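## Task

Take plate M59 out of plate nest N1 and set it flat on the block of real-time cycler Q1, sitting within the block's locators, with its well A1 at the block corner labelled A1. Close Q1's lid over the plate using the LID key. Q1 is loose, so it must finish in its original position and orientation. Press START on Q1; a run must be in progress at the end, but a running cycle counts against you if anything you needed to fix is still wrong. Nothing may count as done if only the robot is holding it in place. Finally release everything and move the arms clear (resting on START or on Q1's housing is still considered clear).

## Robot and tools

Robot: two Franka FR3 arms, left_arm and right_arm, each carrying a Robotiq 140 mm two-finger gripper and a wrist fisheye camera. The idle arm may be parked out of the way. Arm bases in the scene frame: left_arm at (-0.028, +0.411, 0) m, right_arm at (-0.008, -0.284, 0) m, both turned only slightly about z. Scene frame: origin on the table top midway between the arms, +z up, +x out over the table, +y toward left_arm. The names left/right do not refer to image sides.

Q1 details: facing it, the upper front keys from left to right are STOP, CLEAR, LID, START. LID toggles the lid open/closed; LID and START are ignored while the lid is still travelling. If the lid meets an obstruction it stops and the lamp goes red; then only CLEAR helps, which frees and reopens the lid. A blue lamp means a run is active. On labelled items, well A1 sits at the labelled short end, in the corner farther from the labelled long side. Q1 can slide, so avoid shoving it.

execute_actions(actions, pictures): actions is a list with zero or one entry. Empty list = just report current state. A wait is {"steps": N} with N up to 300 control steps (1/30 s each), counted from the previous result, including your reply time. A motion is {"rows": [...], "steps": N} with 1 to 15 rows and N at most 15 (default 15); each row is used for one step and the final row repeats to fill N. A refused call moves nothing. pictures (boolean) toggles camera images, which are on by default.

Row layout: a single flat list of 20 numbers, each in [-1, 1], covering both arms even if one is idle: left_arm's 7 joint values, then its gripper position, force_limit, speed; then the same 10 for right_arm. Joint order: waist, shoulder, upper arm roll, elbow, forearm roll, wrist pitch, wrist roll.

Joint values are offsets, not poses: each is a displacement from that arm's joint angles printed in the latest result showing them (if none yet in this scene, or for later calls in the same reply, from where the arm stands when the action begins). They are not relative to the previous row, and all zeros means return to those reference angles, not hold still. Scale: 1.0 equals 1.427 rad for waist, shoulder, upper arm roll and elbow, 3.044 rad for forearm roll, 2.596 rad for wrist pitch, 3.91 rad for wrist roll. Joint ranges (rad): waist ±2.744, shoulder ±1.784, upper arm roll ±2.901, elbow -3.042 to -0.152, forearm roll ±2.807, wrist pitch 0.544 to 4.517, wrist roll ±3.016. Asking more than 0.018 rad past a range end gets the call refused; true ends may vary by 0.018 rad, and overshooting requests are clipped, reported as "joint sent to its limit" (absence of that line proves nothing). Each step the target is held within a lead of the measured angle (0.248 rad for the first four joints, 0.677 forearm roll, 0.715 wrist pitch, 1.54 wrist roll), and targets putting the gripper over 70 mm from where it is get scaled back, so big moves take several calls.

Gripper numbers (absolute settings, not offsets): position +1 = fully open (140 mm), about -0.8 = pads touching, -1 = close until blocked. force_limit -1/0/+1 ≈ 14/60/107 N on parts up to 40 mm wide. speed -1/0/+1 ≈ 30/140/250 mm/s. To leave a gripper unchanged, resend its previous three values; a 0 is a real command. The fingers point along the gripper's +z and close along its y. The reported hand point is between the closed pads; fingertips extend about 33 mm past it when closed, 9 mm when open, and travel about 24 mm farther out while closing, so keep clearance above surfaces. To grasp, command -1 and confirm object_status 2. object_status: 0 moving, 1 blocked while opening, 2 blocked while closing (holding), 3 reached target or pads met (a thin part may still be held). To squeeze harder while at 2, raise force_limit and nudge position (e.g. -1 to -0.98). position_measured is in counts: 3 open, 230 closed, non-linear.

Results: a state line per arm with end_effector_position (m) and end_effector_quat_wxyz in the scene frame (less accurate at long reach); Joint positions and Joint velocities blocks per arm (rad, rad/s); object_status and position_measured. "joint command not followed" means the clearance check altered joint targets; HELD marks steps where your row was partly or wholly not sent. Between calls the arms keep heading to the last row's target until motion stalls or a step is HELD; gripper fingers keep moving after that.

zoom_image(camera, region): enlarges part of a camera's latest image; camera is cam_head_left, cam_head_right (896x504), cam_left_wrist or cam_right_wrist (504x504); region [x0, y0, x1, y1] in pixels from the top-left, at most 504x504. Calibration data (intrinsics, world-to-camera transforms) is supplied and may be off by a few degrees and millimetres.

read_manual(section): returns licence texts only. finished_scene(scene): closes the current scene (pass its number), is irreversible, reports success and gives the next task.

Avoid: dropping or knocking anything off the table; collisions or strong pressing between arms; slams and hard pushes. Joint torque at load limits (85 N m for the first four joints, 11 N m for the wrist joints) or external force of 85 N (held weight included) stops the arm for 10 s. Holding loads heats motors; heed MOTOR HOT warnings to avoid an over-temperature brake stop. Loose objects may occasionally get nudged. Faster, smoother, lower-effort motion is preferred.

Each tool is called in YAML: its name, and indented under it one key for each argument.

## Session

execute_actions:
  actions: []

Scene clock: 0.00 s of 10800.00 s.
left_arm: end_effector_position=(+0.5644, +0.3529, +0.2164) position_measured=3 object_status=3 end_effector_quat_wxyz=(+0.303, -0.502, +0.625, -0.515) | right_arm: end_effector_position=(+0.3048, -0.4948, +0.1683) position_measured=3 object_status=3 end_effector_quat_wxyz=(+0.375, +0.816, -0.020, -0.439)
Joint positions: left_arm=[-1.981 -0.6    2.126 -2.795  0.446  4.158  0.325] | right_arm=[-0.112  0.386  0.067 -2.069 -0.684  1.358 -1.256]
Joint velocities: left_arm=[-0.     0.001  0.001 -0.001  0.001  0.    -0.001] | right_arm=[ 0.001 -0.001  0.    -0.001 -0.    -0.001 -0.001]

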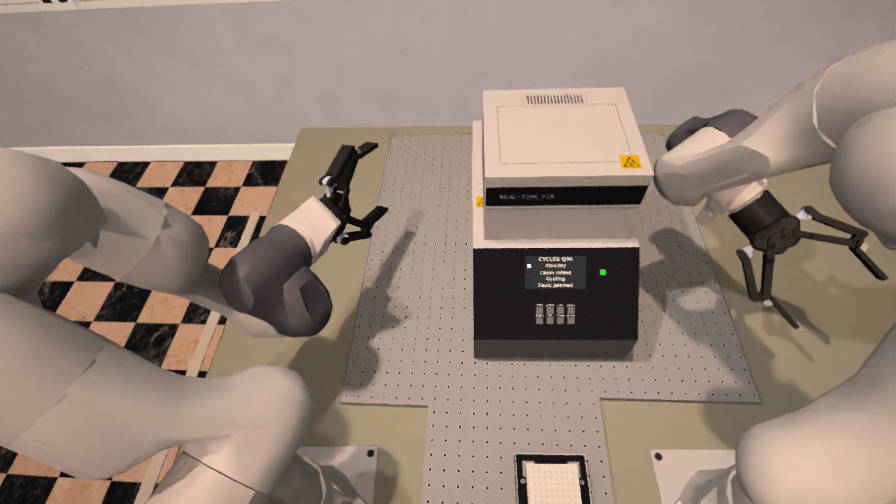

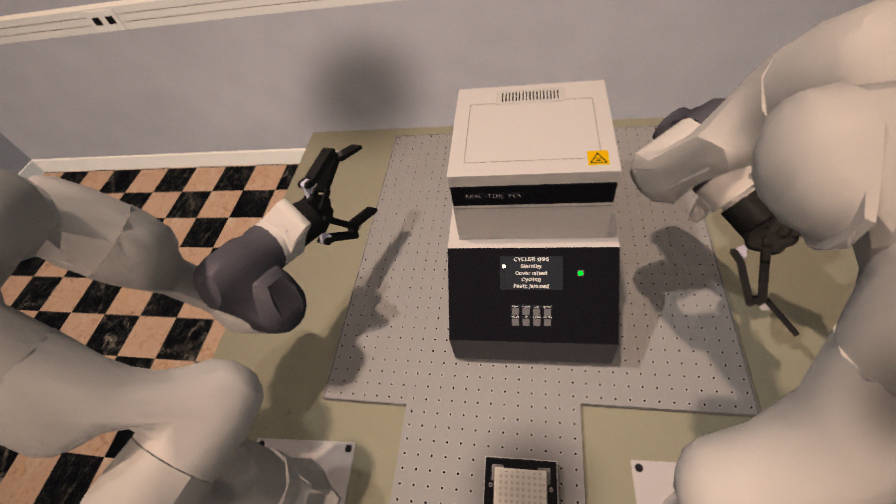

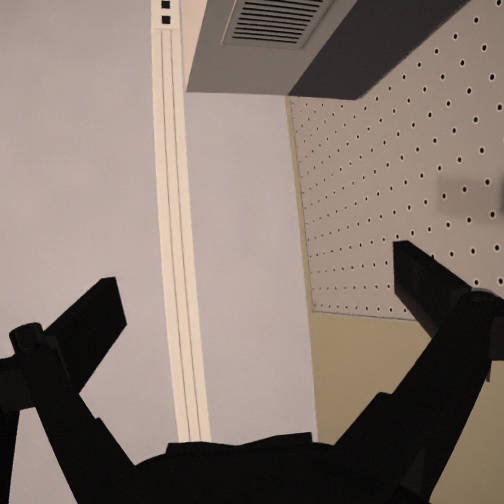

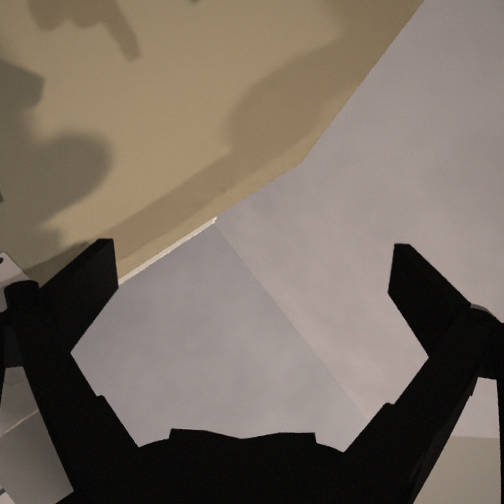

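zoom_image:
  camera: "cam_head_left"
  region: [460, 230, 660, 370]

zoom_image:
  camera: "cam_head_right"
  region: [435, 230, 635, 370]

zoom_image:
  camera: "cam_head_left"
  region: [490, 434, 620, 504]

zoom_image:
  camera: "cam_head_right"
  region: [460, 434, 590, 504]

Region (460, 230, 660, 370) of cam_head_left's 896x504 image, scaled by 2.520, with more detail than that image has; it fills the top 353 rows of this view, and the rest is white.

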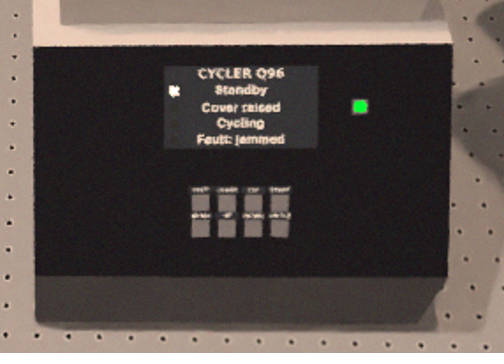

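Region (435, 230, 635, 370) of cam_head_right's 896x504 image, scaled by 2.520, with more detail than that image has; it fills the top 353 rows of this view, and the rest is white.

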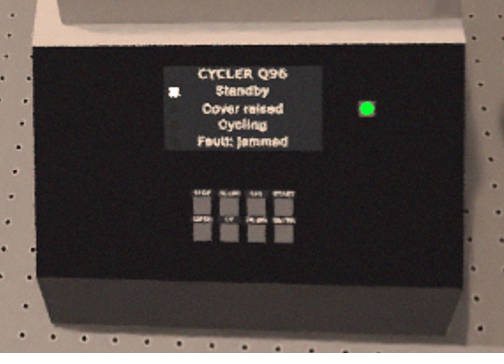

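Region (490, 434, 620, 504) of cam_head_left's 896x504 image, scaled by 3.877, with more detail than that image has; it fills the top 271 rows of this view, and the rest is white.

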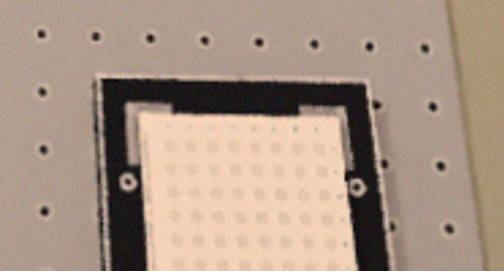

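Region (460, 434, 590, 504) of cam_head_right's 896x504 image, scaled by 3.877, with more detail than that image has; it fills the top 271 rows of this view, and the rest is white.

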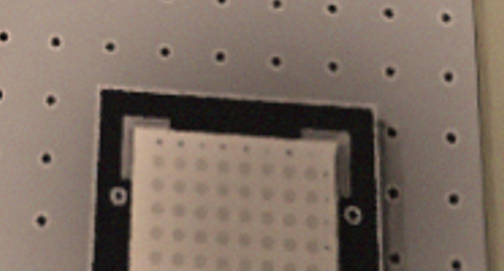

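zoom_image:
  camera: "cam_head_left"
  region: [525, 295, 585, 335]

zoom_image:
  camera: "cam_head_right"
  region: [500, 295, 560, 335]

zoom_image:
  camera: "cam_head_left"
  region: [400, 330, 660, 504]

zoom_image:
  camera: "cam_head_right"
  region: [380, 330, 640, 504]

Region (525, 295, 585, 335) of cam_head_left's 896x504 image, scaled by 8.400, with more detail than that image has.

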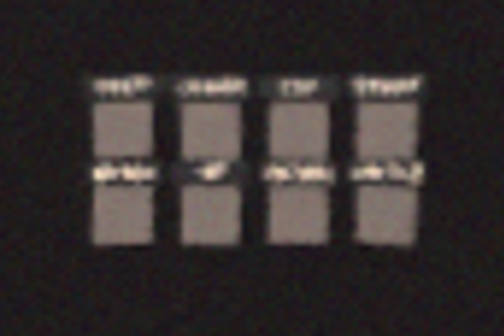

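Region (500, 295, 560, 335) of cam_head_right's 896x504 image, scaled by 8.400, with more detail than that image has.

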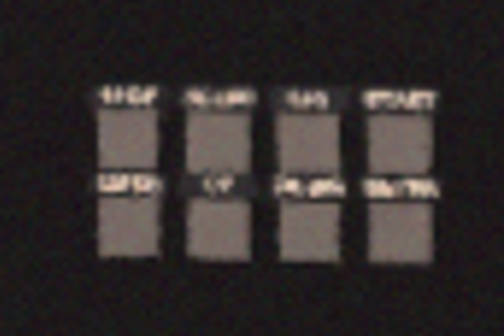

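Region (400, 330, 660, 504) of cam_head_left's 896x504 image, scaled by 1.938, with more detail than that image has; it fills the top 337 rows of this view, and the rest is white.

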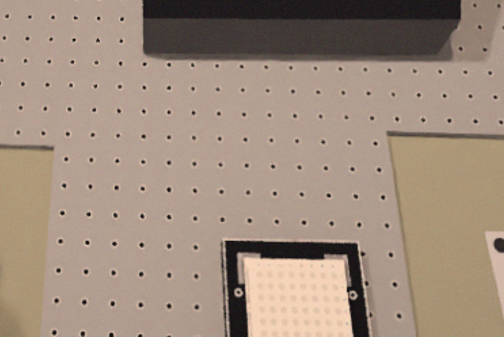

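Region (380, 330, 640, 504) of cam_head_right's 896x504 image, scaled by 1.938, with more detail than that image has; it fills the top 337 rows of this view, and the rest is white.

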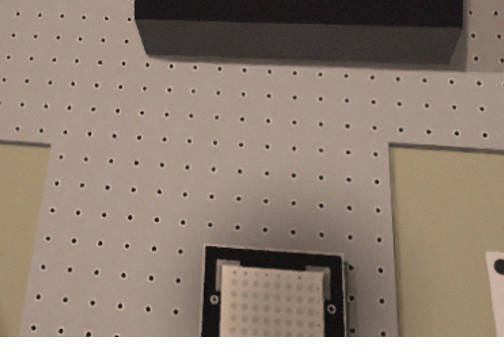

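zoom_image:
  camera: "cam_head_left"
  region: [340, 340, 560, 420]

zoom_image:
  camera: "cam_head_left"
  region: [550, 340, 770, 420]

zoom_image:
  camera: "cam_head_left"
  region: [460, 80, 670, 260]

zoom_image:
  camera: "cam_head_right"
  region: [430, 75, 640, 255]

Region (340, 340, 560, 420) of cam_head_left's 896x504 image, scaled by 2.291, with more detail than that image has; it fills the top 183 rows of this view, and the rest is white.

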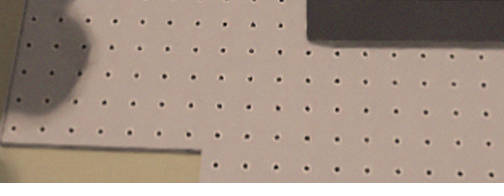

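Region (550, 340, 770, 420) of cam_head_left's 896x504 image, scaled by 2.291, with more detail than that image has; it fills the top 183 rows of this view, and the rest is white.

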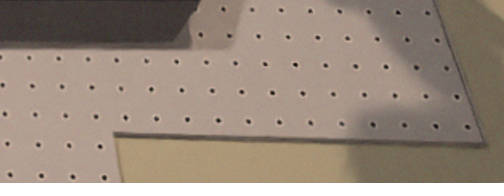

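Region (460, 80, 670, 260) of cam_head_left's 896x504 image, scaled by 2.400, with more detail than that image has; it fills the top 432 rows of this view, and the rest is white.

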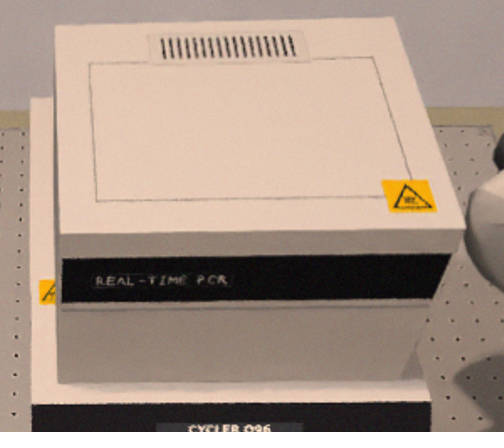

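Region (430, 75, 640, 255) of cam_head_right's 896x504 image, scaled by 2.400, with more detail than that image has; it fills the top 432 rows of this view, and the rest is white.

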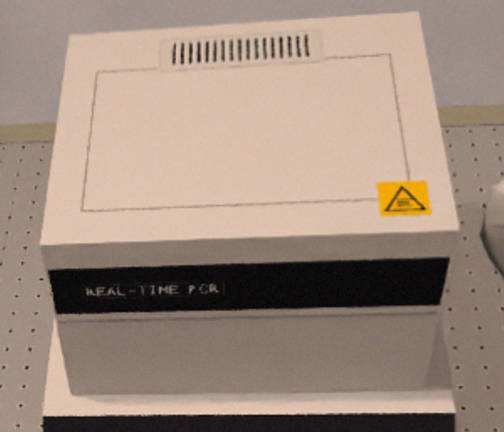

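zoom_image:
  camera: "cam_head_left"
  region: [600, 325, 660, 370]

zoom_image:
  camera: "cam_head_left"
  region: [455, 325, 515, 370]

zoom_image:
  camera: "cam_head_right"
  region: [580, 330, 640, 375]

zoom_image:
  camera: "cam_head_right"
  region: [435, 325, 495, 370]

Region (600, 325, 660, 370) of cam_head_left's 896x504 image, scaled by 8.400, with more detail than that image has; it fills the top 378 rows of this view, and the rest is white.

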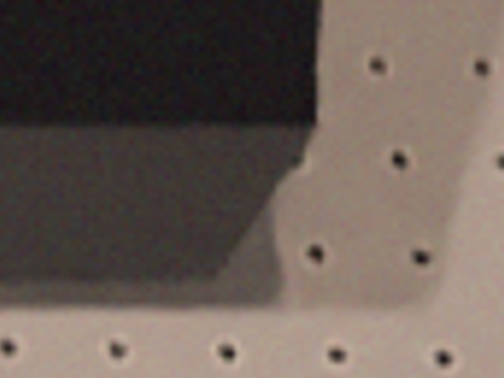

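Region (455, 325, 515, 370) of cam_head_left's 896x504 image, scaled by 8.400, with more detail than that image has; it fills the top 378 rows of this view, and the rest is white.

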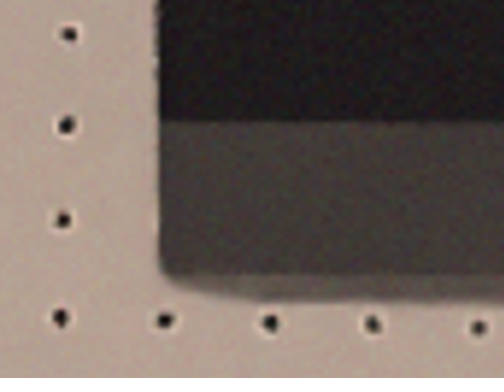

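Region (580, 330, 640, 375) of cam_head_right's 896x504 image, scaled by 8.400, with more detail than that image has; it fills the top 378 rows of this view, and the rest is white.

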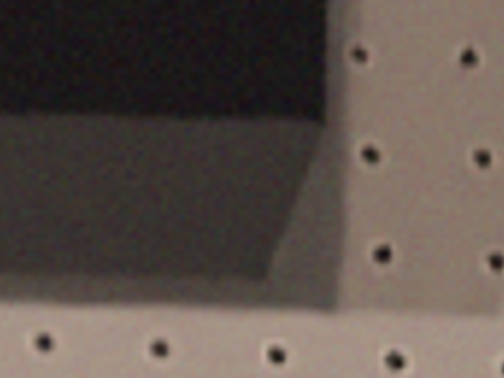

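Region (435, 325, 495, 370) of cam_head_right's 896x504 image, scaled by 8.400, with more detail than that image has; it fills the top 378 rows of this view, and the rest is white.

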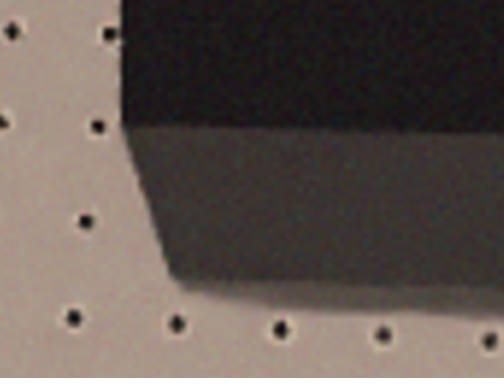

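execute_actions:
  actions:
    - {"rows": [[0.02,0.002,-0.02,0.006,-0.003,0,-0.002,1,0,0, 0,-0.015,-0.001,0,0.005,0.002,-0.002,-1,-0.5,0],[0.05,0.005,-0.05,0.015,-0.008,0,-0.004,1,0,0, 0,-0.04,-0.003,0,0.012,0.004,-0.004,-1,-0.5,0],[0.10,0.01,-0.10,0.03,-0.016,0,-0.008,1,0,0, 0,-0.08,-0.006,0,0.025,0.008,-0.008,-1,-0.5,0],[0.17,0.017,-0.17,0.06,-0.027,0,-0.013,1,0,0, 0,-0.13,-0.01,0,0.04,0.014,-0.014,-1,-0.5,0],[0.25,0.025,-0.25,0.09,-0.04,0,-0.02,1,0,0, 0,-0.19,-0.015,0,0.06,0.02,-0.022,-1,-0.5,0],[0.33,0.033,-0.33,0.12,-0.055,0,-0.028,1,0,0, 0,-0.25,-0.02,0,0.08,0.028,-0.03,-1,-0.5,0],[0.42,0.042,-0.42,0.15,-0.07,0,-0.036,1,0,0, 0,-0.31,-0.025,0,0.10,0.036,-0.04,-1,-0.5,0],[0.5,0.05,-0.5,0.18,-0.085,0,-0.044,1,0,0, 0,-0.37,-0.03,0,0.12,0.044,-0.048,-1,-0.5,0],[0.58,0.058,-0.58,0.21,-0.1,0,-0.052,1,0,0, 0,-0.43,-0.035,0,0.14,0.052,-0.056,-1,-0.5,0],[0.66,0.065,-0.66,0.24,-0.115,0,-0.06,1,0,0, 0,-0.49,-0.04,0,0.16,0.06,-0.064,-1,-0.5,0],[0.9678,0.0701,-0.9993,0.2768,-0.1465,0,-0.0747,1,0,0, 0,-0.6125,-0.047,0,0.2247,0.0859,-0.0862,-1,-0.5,0]], "steps": 15}
  pictures: false

execute_actions:
  actions:
    - {"steps": 15}
  pictures: false

Scene clock: 120.50 s of 10800.00 s.
left_arm: end_effector_position=(+0.6446, +0.5293, +0.4356) position_measured=3 object_status=3 end_effector_quat_wxyz=(-0.469, +0.529, -0.447, +0.548) | right_arm: end_effector_position=(+0.3658, -0.3714, +0.3432) position_measured=108 object_status=0 end_effector_quat_wxyz=(+0.101, +0.980, -0.114, -0.127)
Joint positions: left_arm=[-1.581 -0.541  1.719 -2.551  0.231  4.154  0.253] | right_arm=[-0.112 -0.304  0.012 -2.064 -0.187  1.494 -1.401]
Joint velocities: left_arm=[ 0.776  0.145 -0.755  0.588 -0.554  0.012 -0.233] | right_arm=[ 0.    -1.449 -0.06   0.014  0.949  0.313 -0.39 ]
Steps of this call (steps 1 to 90: nothing new was sent; then 117.00 s passed at rest; steps 91 to 105: all 15 steps of this action). Readings (joint positions | what the end effector reports):
91: left_arm=[-1.974 -0.600 2.118 -2.795 0.445 4.157 0.324] | right_arm=[-0.112 0.383 0.067 -2.070 -0.681 1.359 -1.256] | left_arm position_measured=3 object_status=3 | right_arm position_measured=3 object_status=0
92: left_arm=[-1.956 -0.600 2.098 -2.791 0.440 4.157 0.323] | right_arm=[-0.112 0.374 0.067 -2.072 -0.673 1.360 -1.257] | left_arm position_measured=3 object_status=3 | right_arm position_measured=10 object_status=0
94: left_arm=[-1.884 -0.595 2.024 -2.770 0.422 4.155 0.318] | right_arm=[-0.112 0.319 0.062 -2.079 -0.636 1.367 -1.265] | left_arm position_measured=3 object_status=3 | right_arm position_measured=25 object_status=0
98: left_arm=[-1.753 -0.576 1.892 -2.698 0.369 4.155 0.301] | right_arm=[-0.112 0.072 0.041 -2.075 -0.488 1.405 -1.305] | left_arm position_measured=3 object_status=3 | right_arm position_measured=55 object_status=0
105: the state above

Scene clock: 121.00 s of 10800.00 s.
left_arm: end_effector_position=(+0.5361, +0.6526, +0.7402) position_measured=3 object_status=3 end_effector_quat_wxyz=(+0.604, -0.470, +0.234, -0.600) | right_arm: end_effector_position=(+0.3861, -0.3175, +0.4116) position_measured=222 object_status=0 end_effector_quat_wxyz=(+0.003, +0.999, -0.050, -0.002)
Joint positions: left_arm=[-0.779 -0.506  0.931 -2.403  0.019  4.155  0.111] | right_arm=[-0.112 -0.49   0.002 -2.067 -0.005  1.573 -1.551]
Joint velocities: left_arm=[ 2.103 -0.022 -2.085  0.128 -0.114  0.053 -0.24 ] | right_arm=[ 0.001  0.    -0.001 -0.004  0.026  0.023 -0.123]
Steps of this call (steps 1 to 15: the robot went on to your last target). Readings (joint positions | what the end effector reports):
1: left_arm=[-1.551 -0.537 1.689 -2.533 0.210 4.154 0.244] | right_arm=[-0.112 -0.353 0.009 -2.064 -0.152 1.506 -1.416] | left_arm position_measured=3 object_status=3 | right_arm position_measured=116 object_status=0
2: left_arm=[-1.518 -0.532 1.656 -2.515 0.190 4.154 0.236] | right_arm=[-0.112 -0.399 0.007 -2.064 -0.116 1.519 -1.434] | left_arm position_measured=3 object_status=3 | right_arm position_measured=124 object_status=0
4: left_arm=[-1.444 -0.525 1.582 -2.483 0.151 4.154 0.217] | right_arm=[-0.112 -0.465 0.005 -2.059 -0.067 1.539 -1.464] | left_arm position_measured=3 object_status=3 | right_arm position_measured=139 object_status=0
8: left_arm=[-1.254 -0.513 1.395 -2.436 0.084 4.154 0.177] | right_arm=[-0.112 -0.495 0.003 -2.060 -0.023 1.562 -1.508] | left_arm position_measured=3 object_status=3 | right_arm position_measured=169 object_status=0
15: the state above

execute_actions:
  actions:
    - {"rows": [[0.1254,-0.02,-0.1619,-0.0329,-0.0062,-0.03,-0.0199,1,0,0, 0,-0.01,0,0,0,-0.005,-0.002,-1,-0.5,0],[0.1254,-0.04,-0.1619,-0.0329,-0.0062,-0.08,-0.0199,1,0,0, 0,-0.02,0,0,0,-0.011,-0.004,-1,-0.5,0],[0.1254,-0.06,-0.1619,-0.0329,-0.0062,-0.15,-0.0199,1,0,0, 0,-0.035,0,0,0,-0.018,-0.006,-1,-0.5,0],[0.1254,-0.08,-0.1619,-0.0329,-0.0062,-0.25,-0.0199,1,0,0, 0,-0.05,0,0,0,-0.027,-0.008,-1,-0.5,0],[0.1254,-0.1009,-0.1619,-0.0329,-0.0062,-0.9264,-0.0199,1,0,0, 0,-0.0771,-0.0014,0,0.0016,-0.0408,-0.0107,-1,-0.5,0]], "steps": 15}
  pictures: false

execute_actions:
  actions:
    - {"steps": 28}
  pictures: false

Scene clock: 231.80 s of 10800.00 s.
left_arm: end_effector_position=(+0.5907, +0.5680, +0.6552) position_measured=3 object_status=3 end_effector_quat_wxyz=(-0.422, +0.585, -0.391, +0.572) | right_arm: end_effector_position=(+0.3467, -0.3137, +0.4464) position_measured=232 object_status=3 end_effector_quat_wxyz=(+0.002, +0.999, -0.033, +0.009)
Joint positions: left_arm=[-0.602 -0.624  0.7   -2.442  0.003  3.52   0.037] | right_arm=[-0.112 -0.601  0.002 -2.065 -0.003  1.481 -1.587]
Joint velocities: left_arm=[-0.    -0.067  0.001 -0.014  0.001 -1.168 -0.   ] | right_arm=[ 0.     0.001  0.001 -0.002 -0.001 -0.058 -0.004]
Steps of this call (steps 1 to 45: the robot went on to your last target; steps 46 to 110: nothing new was sent; then 106.63 s passed at rest; steps 111 to 125: all 15 steps of this action). Readings (joint positions | what the end effector reports):
111: left_arm=[-0.602 -0.510 0.700 -2.411 0.003 4.146 0.037] | right_arm=[-0.112 -0.491 0.002 -2.068 -0.002 1.575 -1.586] | left_arm position_measured=3 object_status=3 | right_arm position_measured=232 object_status=3
112: left_arm=[-0.602 -0.524 0.699 -2.425 0.003 4.113 0.037] | right_arm=[-0.112 -0.496 0.002 -2.068 -0.002 1.570 -1.584] | left_arm position_measured=3 object_status=3 | right_arm position_measured=232 object_status=3
114: left_arm=[-0.602 -0.554 0.700 -2.437 0.003 4.013 0.037] | right_arm=[-0.112 -0.518 0.002 -2.070 -0.003 1.553 -1.584] | left_arm position_measured=3 object_status=3 | right_arm position_measured=232 object_status=3
118: left_arm=[-0.602 -0.594 0.700 -2.440 0.003 3.821 0.037] | right_arm=[-0.112 -0.588 0.002 -2.066 -0.003 1.509 -1.585] | left_arm position_measured=3 object_status=3 | right_arm position_measured=232 object_status=3
125: the state above

Scene clock: 232.73 s of 10800.00 s.
left_arm: end_effector_position=(+0.4965, +0.4362, +0.3458) position_measured=3 object_status=3 end_effector_quat_wxyz=(-0.037, +0.706, -0.643, +0.294) | right_arm: end_effector_position=(+0.3437, -0.3134, +0.4454) position_measured=232 object_status=3 end_effector_quat_wxyz=(+0.002, +0.999, -0.032, +0.004)
Joint positions: left_arm=[-0.602 -0.643  0.7   -2.447  0.003  2.394  0.037] | right_arm=[-0.112 -0.601  0.002 -2.065 -0.003  1.472 -1.588]
Joint velocities: left_arm=[ 0.001 -0.    -0.    -0.011 -0.    -1.123  0.001] | right_arm=[ 0.     0.001 -0.001  0.001  0.001 -0.     0.001]
Steps of this call (steps 1 to 28: the robot went on to your last target). Readings (joint positions | what the end effector reports):
1: left_arm=[-0.602 -0.627 0.700 -2.442 0.003 3.479 0.037] | right_arm=[-0.112 -0.601 0.002 -2.065 -0.003 1.479 -1.587] | left_arm position_measured=3 object_status=3 | right_arm position_measured=232 object_status=3
2: left_arm=[-0.602 -0.629 0.700 -2.442 0.003 3.438 0.037] | right_arm=[-0.112 -0.601 0.002 -2.065 -0.003 1.478 -1.587] | left_arm position_measured=3 object_status=3 | right_arm position_measured=232 object_status=3
4: left_arm=[-0.602 -0.632 0.700 -2.443 0.003 3.356 0.037] | right_arm=[-0.112 -0.601 0.002 -2.065 -0.003 1.476 -1.587] | left_arm position_measured=3 object_status=3 | right_arm position_measured=232 object_status=3
8: left_arm=[-0.602 -0.637 0.700 -2.444 0.003 3.194 0.037] | right_arm=[-0.112 -0.601 0.002 -2.065 -0.003 1.473 -1.587] | left_arm position_measured=3 object_status=3 | right_arm position_measured=232 object_status=3
28: the state above

execute_actions:
  actions:
    - {"rows": [[-0.015,-0.0049,-0.015,-0.002,-0.001,-0.2481,-0.0023,1,0,0, 0,0,0,0,0,0,0,-1,-0.5,0],[-0.04,-0.0049,-0.04,-0.002,-0.001,-0.2481,-0.0023,1,0,0, 0,0,0,0,0,0,0,-1,-0.5,0],[-0.075,-0.0049,-0.075,-0.002,-0.001,-0.2481,-0.0023,1,0,0, 0,0,0,0,0,0,0,-1,-0.5,0],[-0.12,-0.0049,-0.12,-0.002,-0.001,-0.2481,-0.0023,1,0,0, 0,0,0,0,0,0,0,-1,-0.5,0],[-0.6917,-0.0049,-0.4905,-0.002,-0.001,-0.2481,-0.0023,1,0,0, 0,0,0,0,0,0,0,-1,-0.5,0],[-0.6917,-0.0049,-0.4905,-0.002,-0.001,-0.2481,-0.0023,1,0,0, 0,0,0,0,0,0,0,-1,-0.5,0],[-0.6917,-0.0049,-0.4905,-0.002,-0.001,-0.2481,-0.0023,1,0,0, 0,0,0,0,0,0,0,-1,-0.5,0],[-0.6917,-0.0049,-0.4905,-0.002,-0.001,-0.2481,-0.0023,1,0,0, 0,0,0,0,0,0,0,-1,-0.5,0],[-0.6917,-0.0049,-0.4905,-0.002,-0.001,-0.2481,-0.0023,1,0,0, 0,0,0,0,0,0,0,-1,-0.5,0],[-0.6917,-0.0049,-0.4905,-0.002,-0.001,-0.2481,-0.0023,1,0,0, 0,0,0,0,0,0,0,-1,-0.5,0],[-0.6917,-0.0049,-0.4905,-0.002,-0.001,-0.2481,-0.0023,1,0,0, 0,0,0,0,0,0,0,-1,-0.5,0],[-0.6917,-0.0049,-0.4905,-0.002,-0.001,-0.2481,-0.0023,1,0,0, 0.015,0,0,0,0,0,0,-1,-0.5,0],[-0.6917,-0.0049,-0.4905,-0.002,-0.001,-0.2481,-0.0023,1,0,0, 0.04,0,0,0,0,0,0,-1,-0.5,0],[-0.6917,-0.0049,-0.4905,-0.002,-0.001,-0.2481,-0.0023,1,0,0, 0.08,0,0,0,0,0,0,-1,-0.5,0],[-0.6917,0.1411,-0.4905,-0.0905,-0.001,-0.1000,-0.0023,1,0,0, 0.5929,0,-0.0014,0,0.001,0,-0.0013,-1,-0.5,0]], "steps": 15}
  pictures: false

execute_actions:
  actions:
    - {"steps": 20}
  pictures: false

Scene clock: 259.03 s of 10800.00 s.
left_arm: end_effector_position=(+0.1977, +0.1480, +0.2976) position_measured=3 object_status=3 end_effector_quat_wxyz=(-0.070, -0.334, +0.940, -0.001) | right_arm: end_effector_position=(+0.3449, -0.2847, +0.4453) position_measured=232 object_status=3 end_effector_quat_wxyz=(-0.001, +1.000, +0.011, +0.004)
Joint positions: left_arm=[-1.079 -0.638  0.226 -2.453  0.003  1.778  0.035] | right_arm=[-0.014 -0.601 -0.013 -2.065 -0.005  1.471 -1.588]
Joint velocities: left_arm=[-0.871  0.491 -0.926 -0.237 -0.003  0.745 -0.002] | right_arm=[ 1.63   0.001 -0.061  0.     0.    -0.001  0.   ]
Steps of this call (steps 1 to 45: the robot went on to your last target; steps 46 to 110: nothing new was sent; then 22.13 s passed at rest; steps 111 to 125: all 15 steps of this action). Readings (joint positions | what the end effector reports):
111: left_arm=[-0.605 -0.649 0.697 -2.450 0.003 1.754 0.036] | right_arm=[-0.112 -0.601 0.002 -2.065 -0.003 1.471 -1.588] | left_arm position_measured=3 object_status=3 | right_arm position_measured=232 object_status=3
112: left_arm=[-0.615 -0.650 0.688 -2.450 0.003 1.754 0.036] | right_arm=[-0.112 -0.601 0.002 -2.065 -0.003 1.471 -1.588] | left_arm position_measured=3 object_status=3 | right_arm position_measured=232 object_status=3
114: left_arm=[-0.668 -0.653 0.636 -2.448 0.003 1.754 0.035] | right_arm=[-0.112 -0.601 0.002 -2.065 -0.003 1.471 -1.588] | left_arm position_measured=3 object_status=3 | right_arm position_measured=232 object_status=3
118: left_arm=[-0.819 -0.651 0.487 -2.447 0.003 1.754 0.035] | right_arm=[-0.112 -0.601 0.002 -2.065 -0.003 1.471 -1.588] | left_arm position_measured=3 object_status=3 | right_arm position_measured=232 object_status=3
125: the state above

Scene clock: 259.70 s of 10800.00 s.
left_arm: end_effector_position=(-0.0164, +0.0207, +0.1990) position_measured=3 object_status=3 end_effector_quat_wxyz=(+0.002, +0.003, +1.000, +0.010) | right_arm: end_effector_position=(+0.2467, -0.0398, +0.4450) position_measured=232 object_status=3 end_effector_quat_wxyz=(-0.001, +0.925, +0.380, +0.003)
Joint positions: left_arm=[-1.587 -0.442 -0.002 -2.574  0.003  2.114  0.033] | right_arm=[ 0.731 -0.6    0.003 -2.065  0.002  1.471 -1.588]
Joint velocities: left_arm=[-0.005 -0.     0.012  0.    -0.001  0.107 -0.003] | right_arm=[ 0.012  0.001 -0.019  0.     0.     0.     0.001]
Steps of this call (steps 1 to 20: the robot went on to your last target). Readings (joint positions | what the end effector reports):
1: left_arm=[-1.109 -0.618 0.198 -2.463 0.003 1.803 0.035] | right_arm=[0.044 -0.601 -0.013 -2.065 -0.005 1.471 -1.588] | left_arm position_measured=3 object_status=3 | right_arm position_measured=232 object_status=3
2: left_arm=[-1.141 -0.596 0.172 -2.476 0.003 1.827 0.035] | right_arm=[0.105 -0.601 -0.011 -2.065 -0.004 1.471 -1.588] | left_arm position_measured=3 object_status=3 | right_arm position_measured=232 object_status=3
4: left_arm=[-1.211 -0.552 0.127 -2.501 0.003 1.874 0.035] | right_arm=[0.227 -0.601 -0.007 -2.065 -0.003 1.471 -1.588] | left_arm position_measured=3 object_status=3 | right_arm position_measured=232 object_status=3
8: left_arm=[-1.383 -0.486 0.060 -2.542 0.003 1.959 0.034] | right_arm=[0.479 -0.600 -0.002 -2.065 -0.002 1.471 -1.588] | left_arm position_measured=3 object_status=3 | right_arm position_measured=232 object_status=3
20: the state above

execute_actions:
  actions:
    - {"rows": [[-0.0014,0,0.0014,-0.0015,-0.001,0.0079,-0.0013,1,0,0, 0.0018,0.001,-0.0021,-0.0044,-0.0007,0.011,-0.0012,-1,-0.5,0],[-0.0014,0,0.0014,-0.0015,-0.001,0.0079,-0.0013,1,0,0, 0.0018,0.0038,-0.0021,-0.0169,-0.0007,0.024,-0.0012,-1,-0.5,0],[-0.0014,0,0.0014,-0.0015,-0.001,0.0079,-0.0013,1,0,0, 0.0018,0.0081,-0.0021,-0.0361,-0.0007,0.041,-0.0012,-1,-0.5,0],[-0.0014,0,0.0014,-0.0015,-0.001,0.0079,-0.0013,1,0,0, 0.0018,0.0137,-0.0021,-0.0609,-0.0007,0.06,-0.0012,-1,-0.5,0],[-0.0014,0,0.0014,-0.0015,-0.001,0.0079,-0.0013,1,0,0, 0.0018,0.0203,-0.0021,-0.0901,-0.0007,0.082,-0.0012,-1,-0.5,0],[-0.0014,0,0.0014,-0.0015,-0.001,0.0079,-0.0013,1,0,0, 0.0018,0.0276,-0.0021,-0.1222,-0.0007,0.104,-0.0012,-1,-0.5,0],[-0.0014,0,0.0014,-0.0015,-0.001,0.0079,-0.0013,1,0,0, 0.0018,0.0352,-0.0021,-0.1563,-0.0007,0.127,-0.0012,-1,-0.5,0],[-0.0014,0,0.0014,-0.0015,-0.001,0.0079,-0.0013,1,0,0, 0.0018,0.0431,-0.0021,-0.191,-0.0007,0.15,-0.0012,-1,-0.5,0],[-0.0014,0,0.0014,-0.0015,-0.001,0.0079,-0.0013,1,0,0, 0.0018,0.0507,-0.0021,-0.2251,-0.0007,0.172,-0.0012,-1,-0.5,0],[-0.0014,0,0.0014,-0.0015,-0.001,0.0079,-0.0013,1,0,0, 0.0018,0.058,-0.0021,-0.2572,-0.0007,0.191,-0.0012,-1,-0.5,0],[-0.0014,0,0.0014,-0.0015,-0.001,0.0079,-0.0013,1,0,0, 0.0018,0.0646,-0.0021,-0.2864,-0.0007,0.208,-0.0012,-1,-0.5,0],[-0.0014,0,0.0014,-0.0015,-0.001,0.0079,-0.0013,1,0,0, 0.0018,0.0702,-0.0021,-0.3112,-0.0007,0.22,-0.0012,-1,-0.5,0],[-0.0014,0,0.0014,-0.0015,-0.001,0.0079,-0.0013,1,0,0, 0.0018,0.0745,-0.0021,-0.3304,-0.0007,0.229,-0.0012,-1,-0.5,0],[-0.0014,0,0.0014,-0.0015,-0.001,0.0079,-0.0013,1,0,0, 0.0018,0.0773,-0.0021,-0.3429,-0.0007,0.2317,-0.0012,-1,-0.5,0],[-0.0014,0,0.0014,-0.0015,-0.001,0.0079,-0.0013,1,0,0, 0.0018,0.0783,-0.0021,-0.3473,-0.0007,0.2317,-0.0012,-1,-0.5,0]], "steps": 15}
  pictures: false

execute_actions:
  actions:
    - {"steps": 20}

Scene clock: 286.50 s of 10800.00 s.
left_arm: end_effector_position=(-0.0161, +0.0154, +0.2003) position_measured=3 object_status=3 end_effector_quat_wxyz=(+0.002, +0.002, +1.000, +0.001) | right_arm: end_effector_position=(+0.2551, -0.0323, +0.2300) position_measured=232 object_status=3 end_effector_quat_wxyz=(+0.016, +0.924, +0.380, -0.042)
Joint positions: left_arm=[-1.587 -0.442 -0.001 -2.575  0.003  2.131  0.031] | right_arm=[ 0.732 -0.491  0.002 -2.519  0.001  1.939 -1.588]
Joint velocities: left_arm=[-0.001  0.     0.001  0.001  0.002  0.001 -0.001] | right_arm=[ 0.     0.202 -0.001 -0.672 -0.     0.725 -0.   ]
Steps of this call (steps 1 to 30: the robot went on to your last target; steps 31 to 90: nothing new was sent; then 23.30 s passed at rest; steps 91 to 105: all 15 steps of this action). Readings (joint positions | what the end effector reports):
91: left_arm=[-1.587 -0.442 -0.001 -2.575 0.003 2.131 0.032] | right_arm=[0.732 -0.600 0.002 -2.066 0.002 1.475 -1.588] | left_arm position_measured=3 object_status=3 | right_arm position_measured=232 object_status=3
92: left_arm=[-1.587 -0.442 -0.001 -2.575 0.003 2.131 0.032] | right_arm=[0.732 -0.601 0.002 -2.071 0.002 1.485 -1.588] | left_arm position_measured=3 object_status=3 | right_arm position_measured=232 object_status=3
94: left_arm=[-1.587 -0.442 -0.001 -2.575 0.003 2.131 0.032] | right_arm=[0.732 -0.600 0.002 -2.100 0.002 1.523 -1.588] | left_arm position_measured=3 object_status=3 | right_arm position_measured=232 object_status=3
98: left_arm=[-1.587 -0.442 -0.001 -2.575 0.003 2.131 0.031] | right_arm=[0.732 -0.571 0.002 -2.238 0.002 1.664 -1.588] | left_arm position_measured=3 object_status=3 | right_arm position_measured=232 object_status=3
105: the state above

Scene clock: 287.17 s of 10800.00 s.
left_arm: end_effector_position=(-0.0161, +0.0154, +0.2002) position_measured=3 object_status=3 end_effector_quat_wxyz=(+0.002, +0.002, +1.000, +0.001) | right_arm: end_effector_position=(+0.2723, -0.0160, +0.2197) position_measured=232 object_status=3 end_effector_quat_wxyz=(+0.001, +0.925, +0.380, -0.003)
Joint positions: left_arm=[-1.587 -0.442 -0.001 -2.575  0.003  2.131  0.031] | right_arm=[ 0.732 -0.487  0.002 -2.559  0.001  2.066 -1.588]
Joint velocities: left_arm=[0.    0.001 0.    0.001 0.001 0.    0.   ] | right_arm=[-0.001 -0.001 -0.    -0.    -0.002  0.016  0.001]
Steps of this call (steps 1 to 20: the robot went on to your last target). Readings (joint positions | what the end effector reports):
1: left_arm=[-1.587 -0.442 -0.001 -2.575 0.003 2.131 0.031] | right_arm=[0.732 -0.486 0.002 -2.537 0.001 1.961 -1.588] | left_arm position_measured=3 object_status=3 | right_arm position_measured=232 object_status=3
2: left_arm=[-1.587 -0.442 -0.001 -2.575 0.003 2.131 0.031] | right_arm=[0.732 -0.484 0.002 -2.548 0.001 1.979 -1.588] | left_arm position_measured=3 object_status=3 | right_arm position_measured=232 object_status=3
4: left_arm=[-1.587 -0.442 -0.001 -2.575 0.003 2.131 0.031] | right_arm=[0.732 -0.484 0.002 -2.556 0.001 2.007 -1.588] | left_arm position_measured=3 object_status=3 | right_arm position_measured=232 object_status=3
8: left_arm=[-1.587 -0.442 -0.001 -2.575 0.003 2.131 0.031] | right_arm=[0.732 -0.486 0.002 -2.558 0.001 2.041 -1.588] | left_arm position_measured=3 object_status=3 | right_arm position_measured=232 object_status=3
20: the state above
camera_calibration (this result's frames):
cam_left_wrist: T_world_to_cam=[[0.120624, 0.992278, -0.028872, -0.00595046], [0.952615, -0.107523, 0.28454, -0.0215416], [0.279239, -0.0618261, -0.958229, 0.389811], [0, 0, 0, 1]] pos_world=[-0.0876117, 0.0276888, 0.379486]
cam_right_wrist: T_world_to_cam=[[0.721123, -0.692122, -0.0307976, -0.198524], [-0.645067, -0.686984, 0.334576, 0.103152], [-0.252725, -0.221404, -0.941865, 0.458419], [0, 0, 0, 1]] pos_world=[0.325555, 0.0349571, 0.391143]

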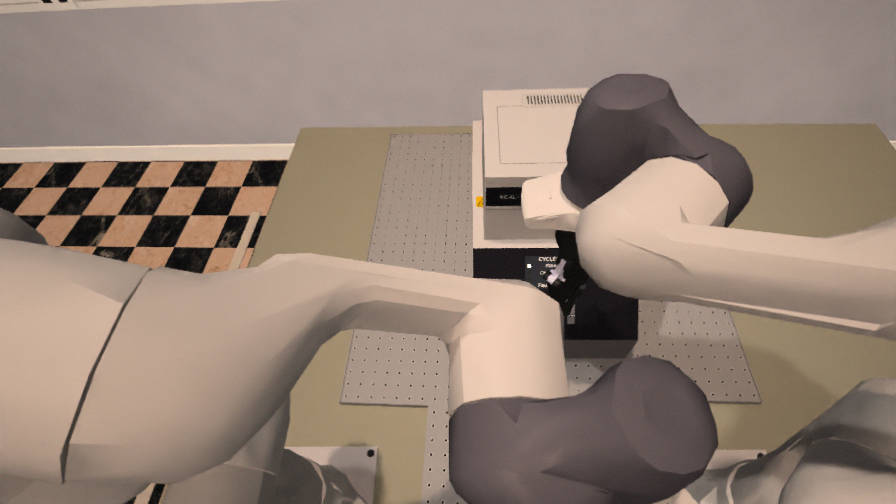

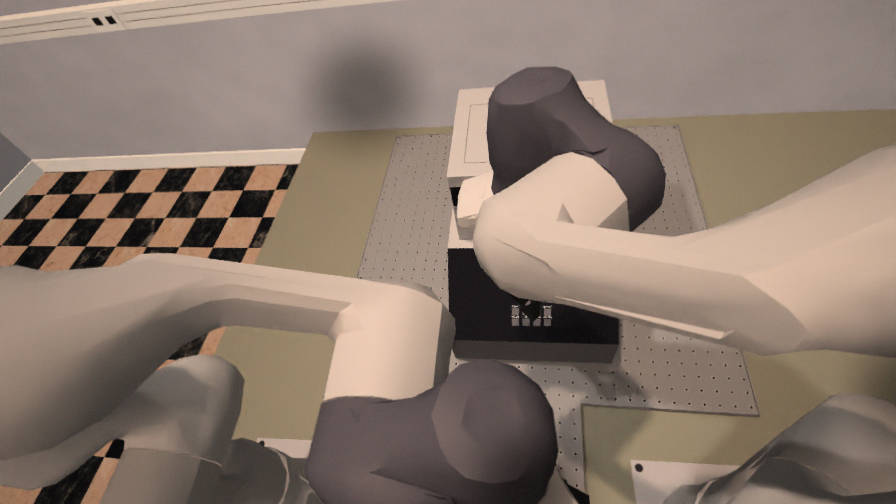

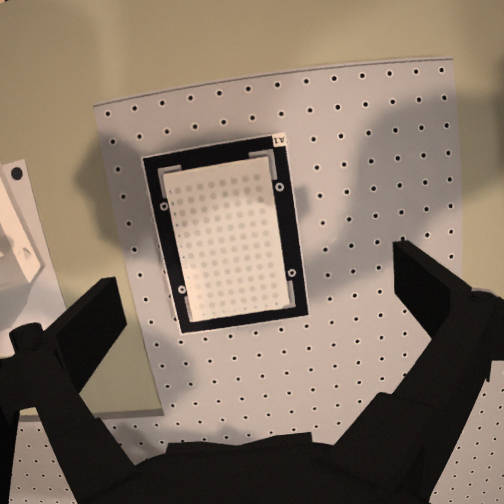

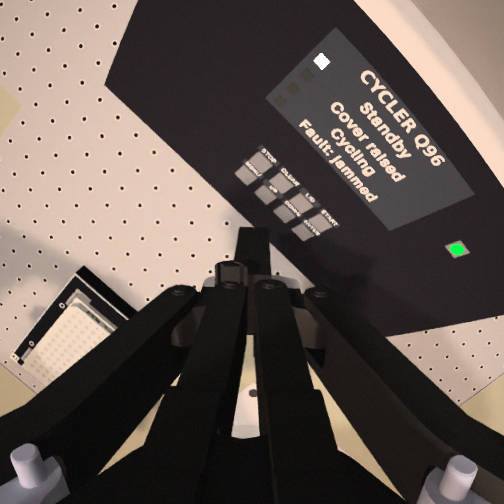

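zoom_image:
  camera: "cam_left_wrist"
  region: [130, 120, 330, 340]

zoom_image:
  camera: "cam_right_wrist"
  region: [210, 130, 360, 280]

zoom_image:
  camera: "cam_right_wrist"
  region: [0, 250, 150, 400]

Region (130, 120, 330, 340) of cam_left_wrist's 504x504 image, scaled by 2.291, with more detail than that image has; it fills the left 458 columns of this view, and the rest is white.

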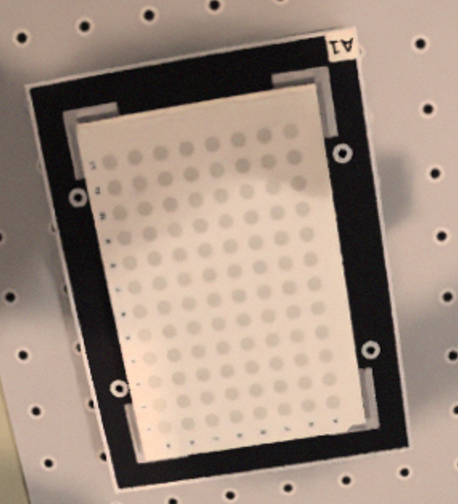

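Region (210, 130, 360, 280) of cam_right_wrist's 504x504 image, scaled by 3.360, with more detail than that image has.

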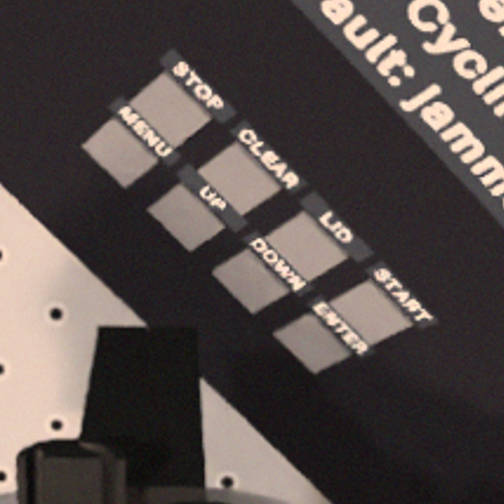

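Region (0, 250, 150, 400) of cam_right_wrist's 504x504 image, scaled by 3.360, with more detail than that image has.

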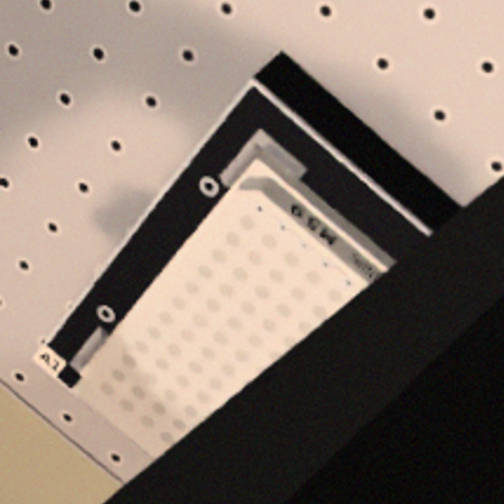

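zoom_image:
  camera: "cam_right_wrist"
  region: [265, 180, 345, 250]

zoom_image:
  camera: "cam_right_wrist"
  region: [220, 215, 290, 285]

Region (265, 180, 345, 250) of cam_right_wrist's 504x504 image, scaled by 6.300, with more detail than that image has; it fills the top 441 rows of this view, and the rest is white.

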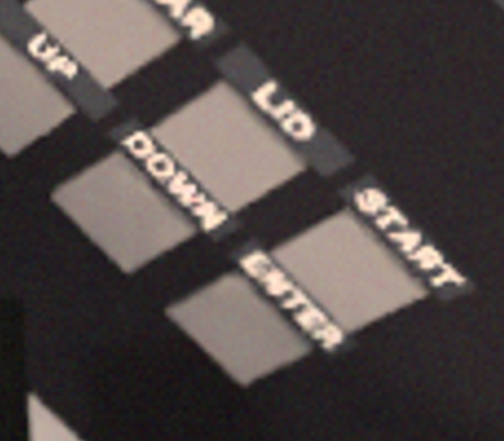

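Region (220, 215, 290, 285) of cam_right_wrist's 504x504 image, scaled by 7.200, with more detail than that image has.

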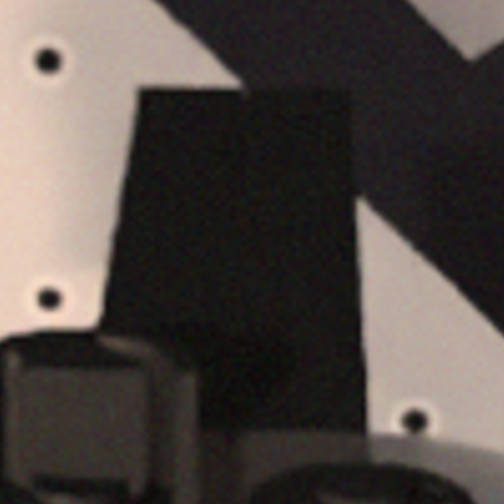

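zoom_image:
  camera: "cam_left_wrist"
  region: [150, 135, 290, 235]

zoom_image:
  camera: "cam_left_wrist"
  region: [170, 240, 310, 340]

Region (150, 135, 290, 235) of cam_left_wrist's 504x504 image, scaled by 3.600, with more detail than that image has; it fills the top 360 rows of this view, and the rest is white.

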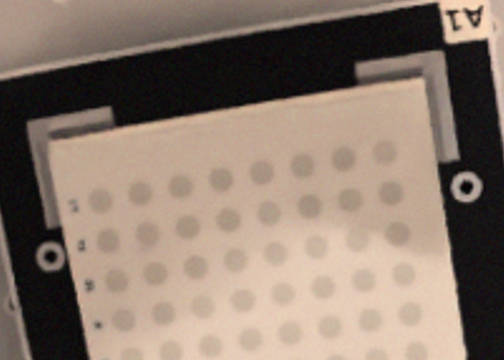

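Region (170, 240, 310, 340) of cam_left_wrist's 504x504 image, scaled by 3.600, with more detail than that image has; it fills the top 360 rows of this view, and the rest is white.

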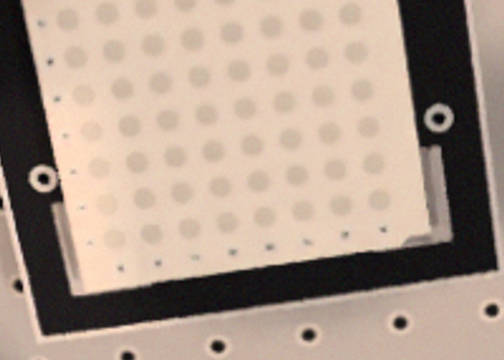

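zoom_image:
  camera: "cam_left_wrist"
  region: [150, 300, 400, 440]

zoom_image:
  camera: "cam_left_wrist"
  region: [290, 120, 430, 330]

Region (150, 300, 400, 440) of cam_left_wrist's 504x504 image, scaled by 2.016, with more detail than that image has; it fills the top 282 rows of this view, and the rest is white.

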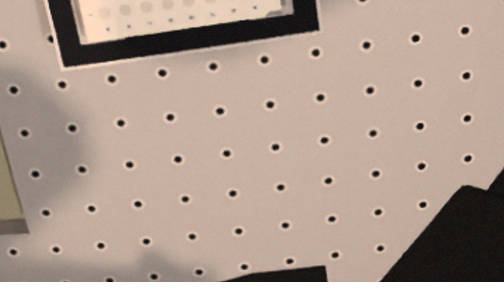

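Region (290, 120, 430, 330) of cam_left_wrist's 504x504 image, scaled by 2.400, with more detail than that image has.

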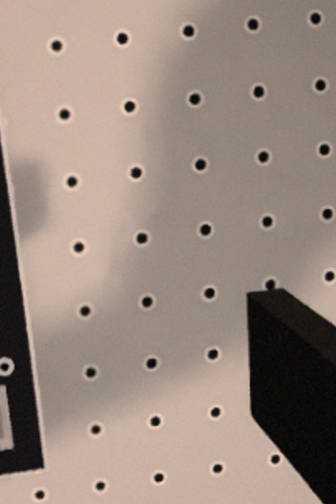

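zoom_image:
  camera: "cam_left_wrist"
  region: [370, 225, 440, 295]

zoom_image:
  camera: "cam_left_wrist"
  region: [70, 260, 140, 330]

Region (370, 225, 440, 295) of cam_left_wrist's 504x504 image, scaled by 7.200, with more detail than that image has.

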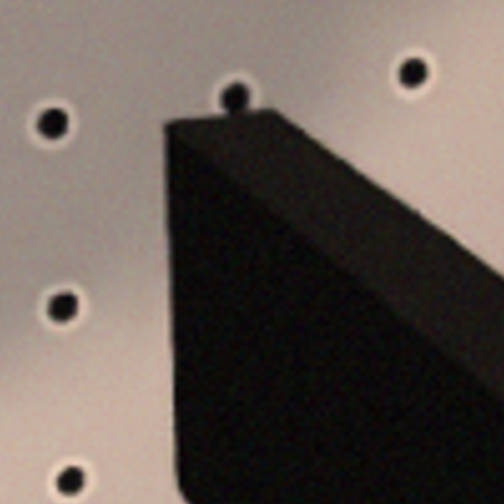

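Region (70, 260, 140, 330) of cam_left_wrist's 504x504 image, scaled by 7.200, with more detail than that image has.

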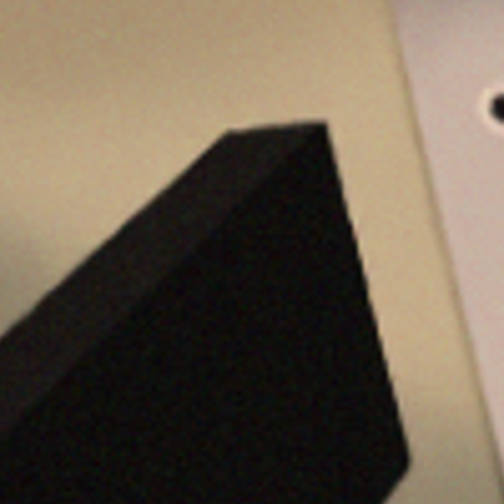

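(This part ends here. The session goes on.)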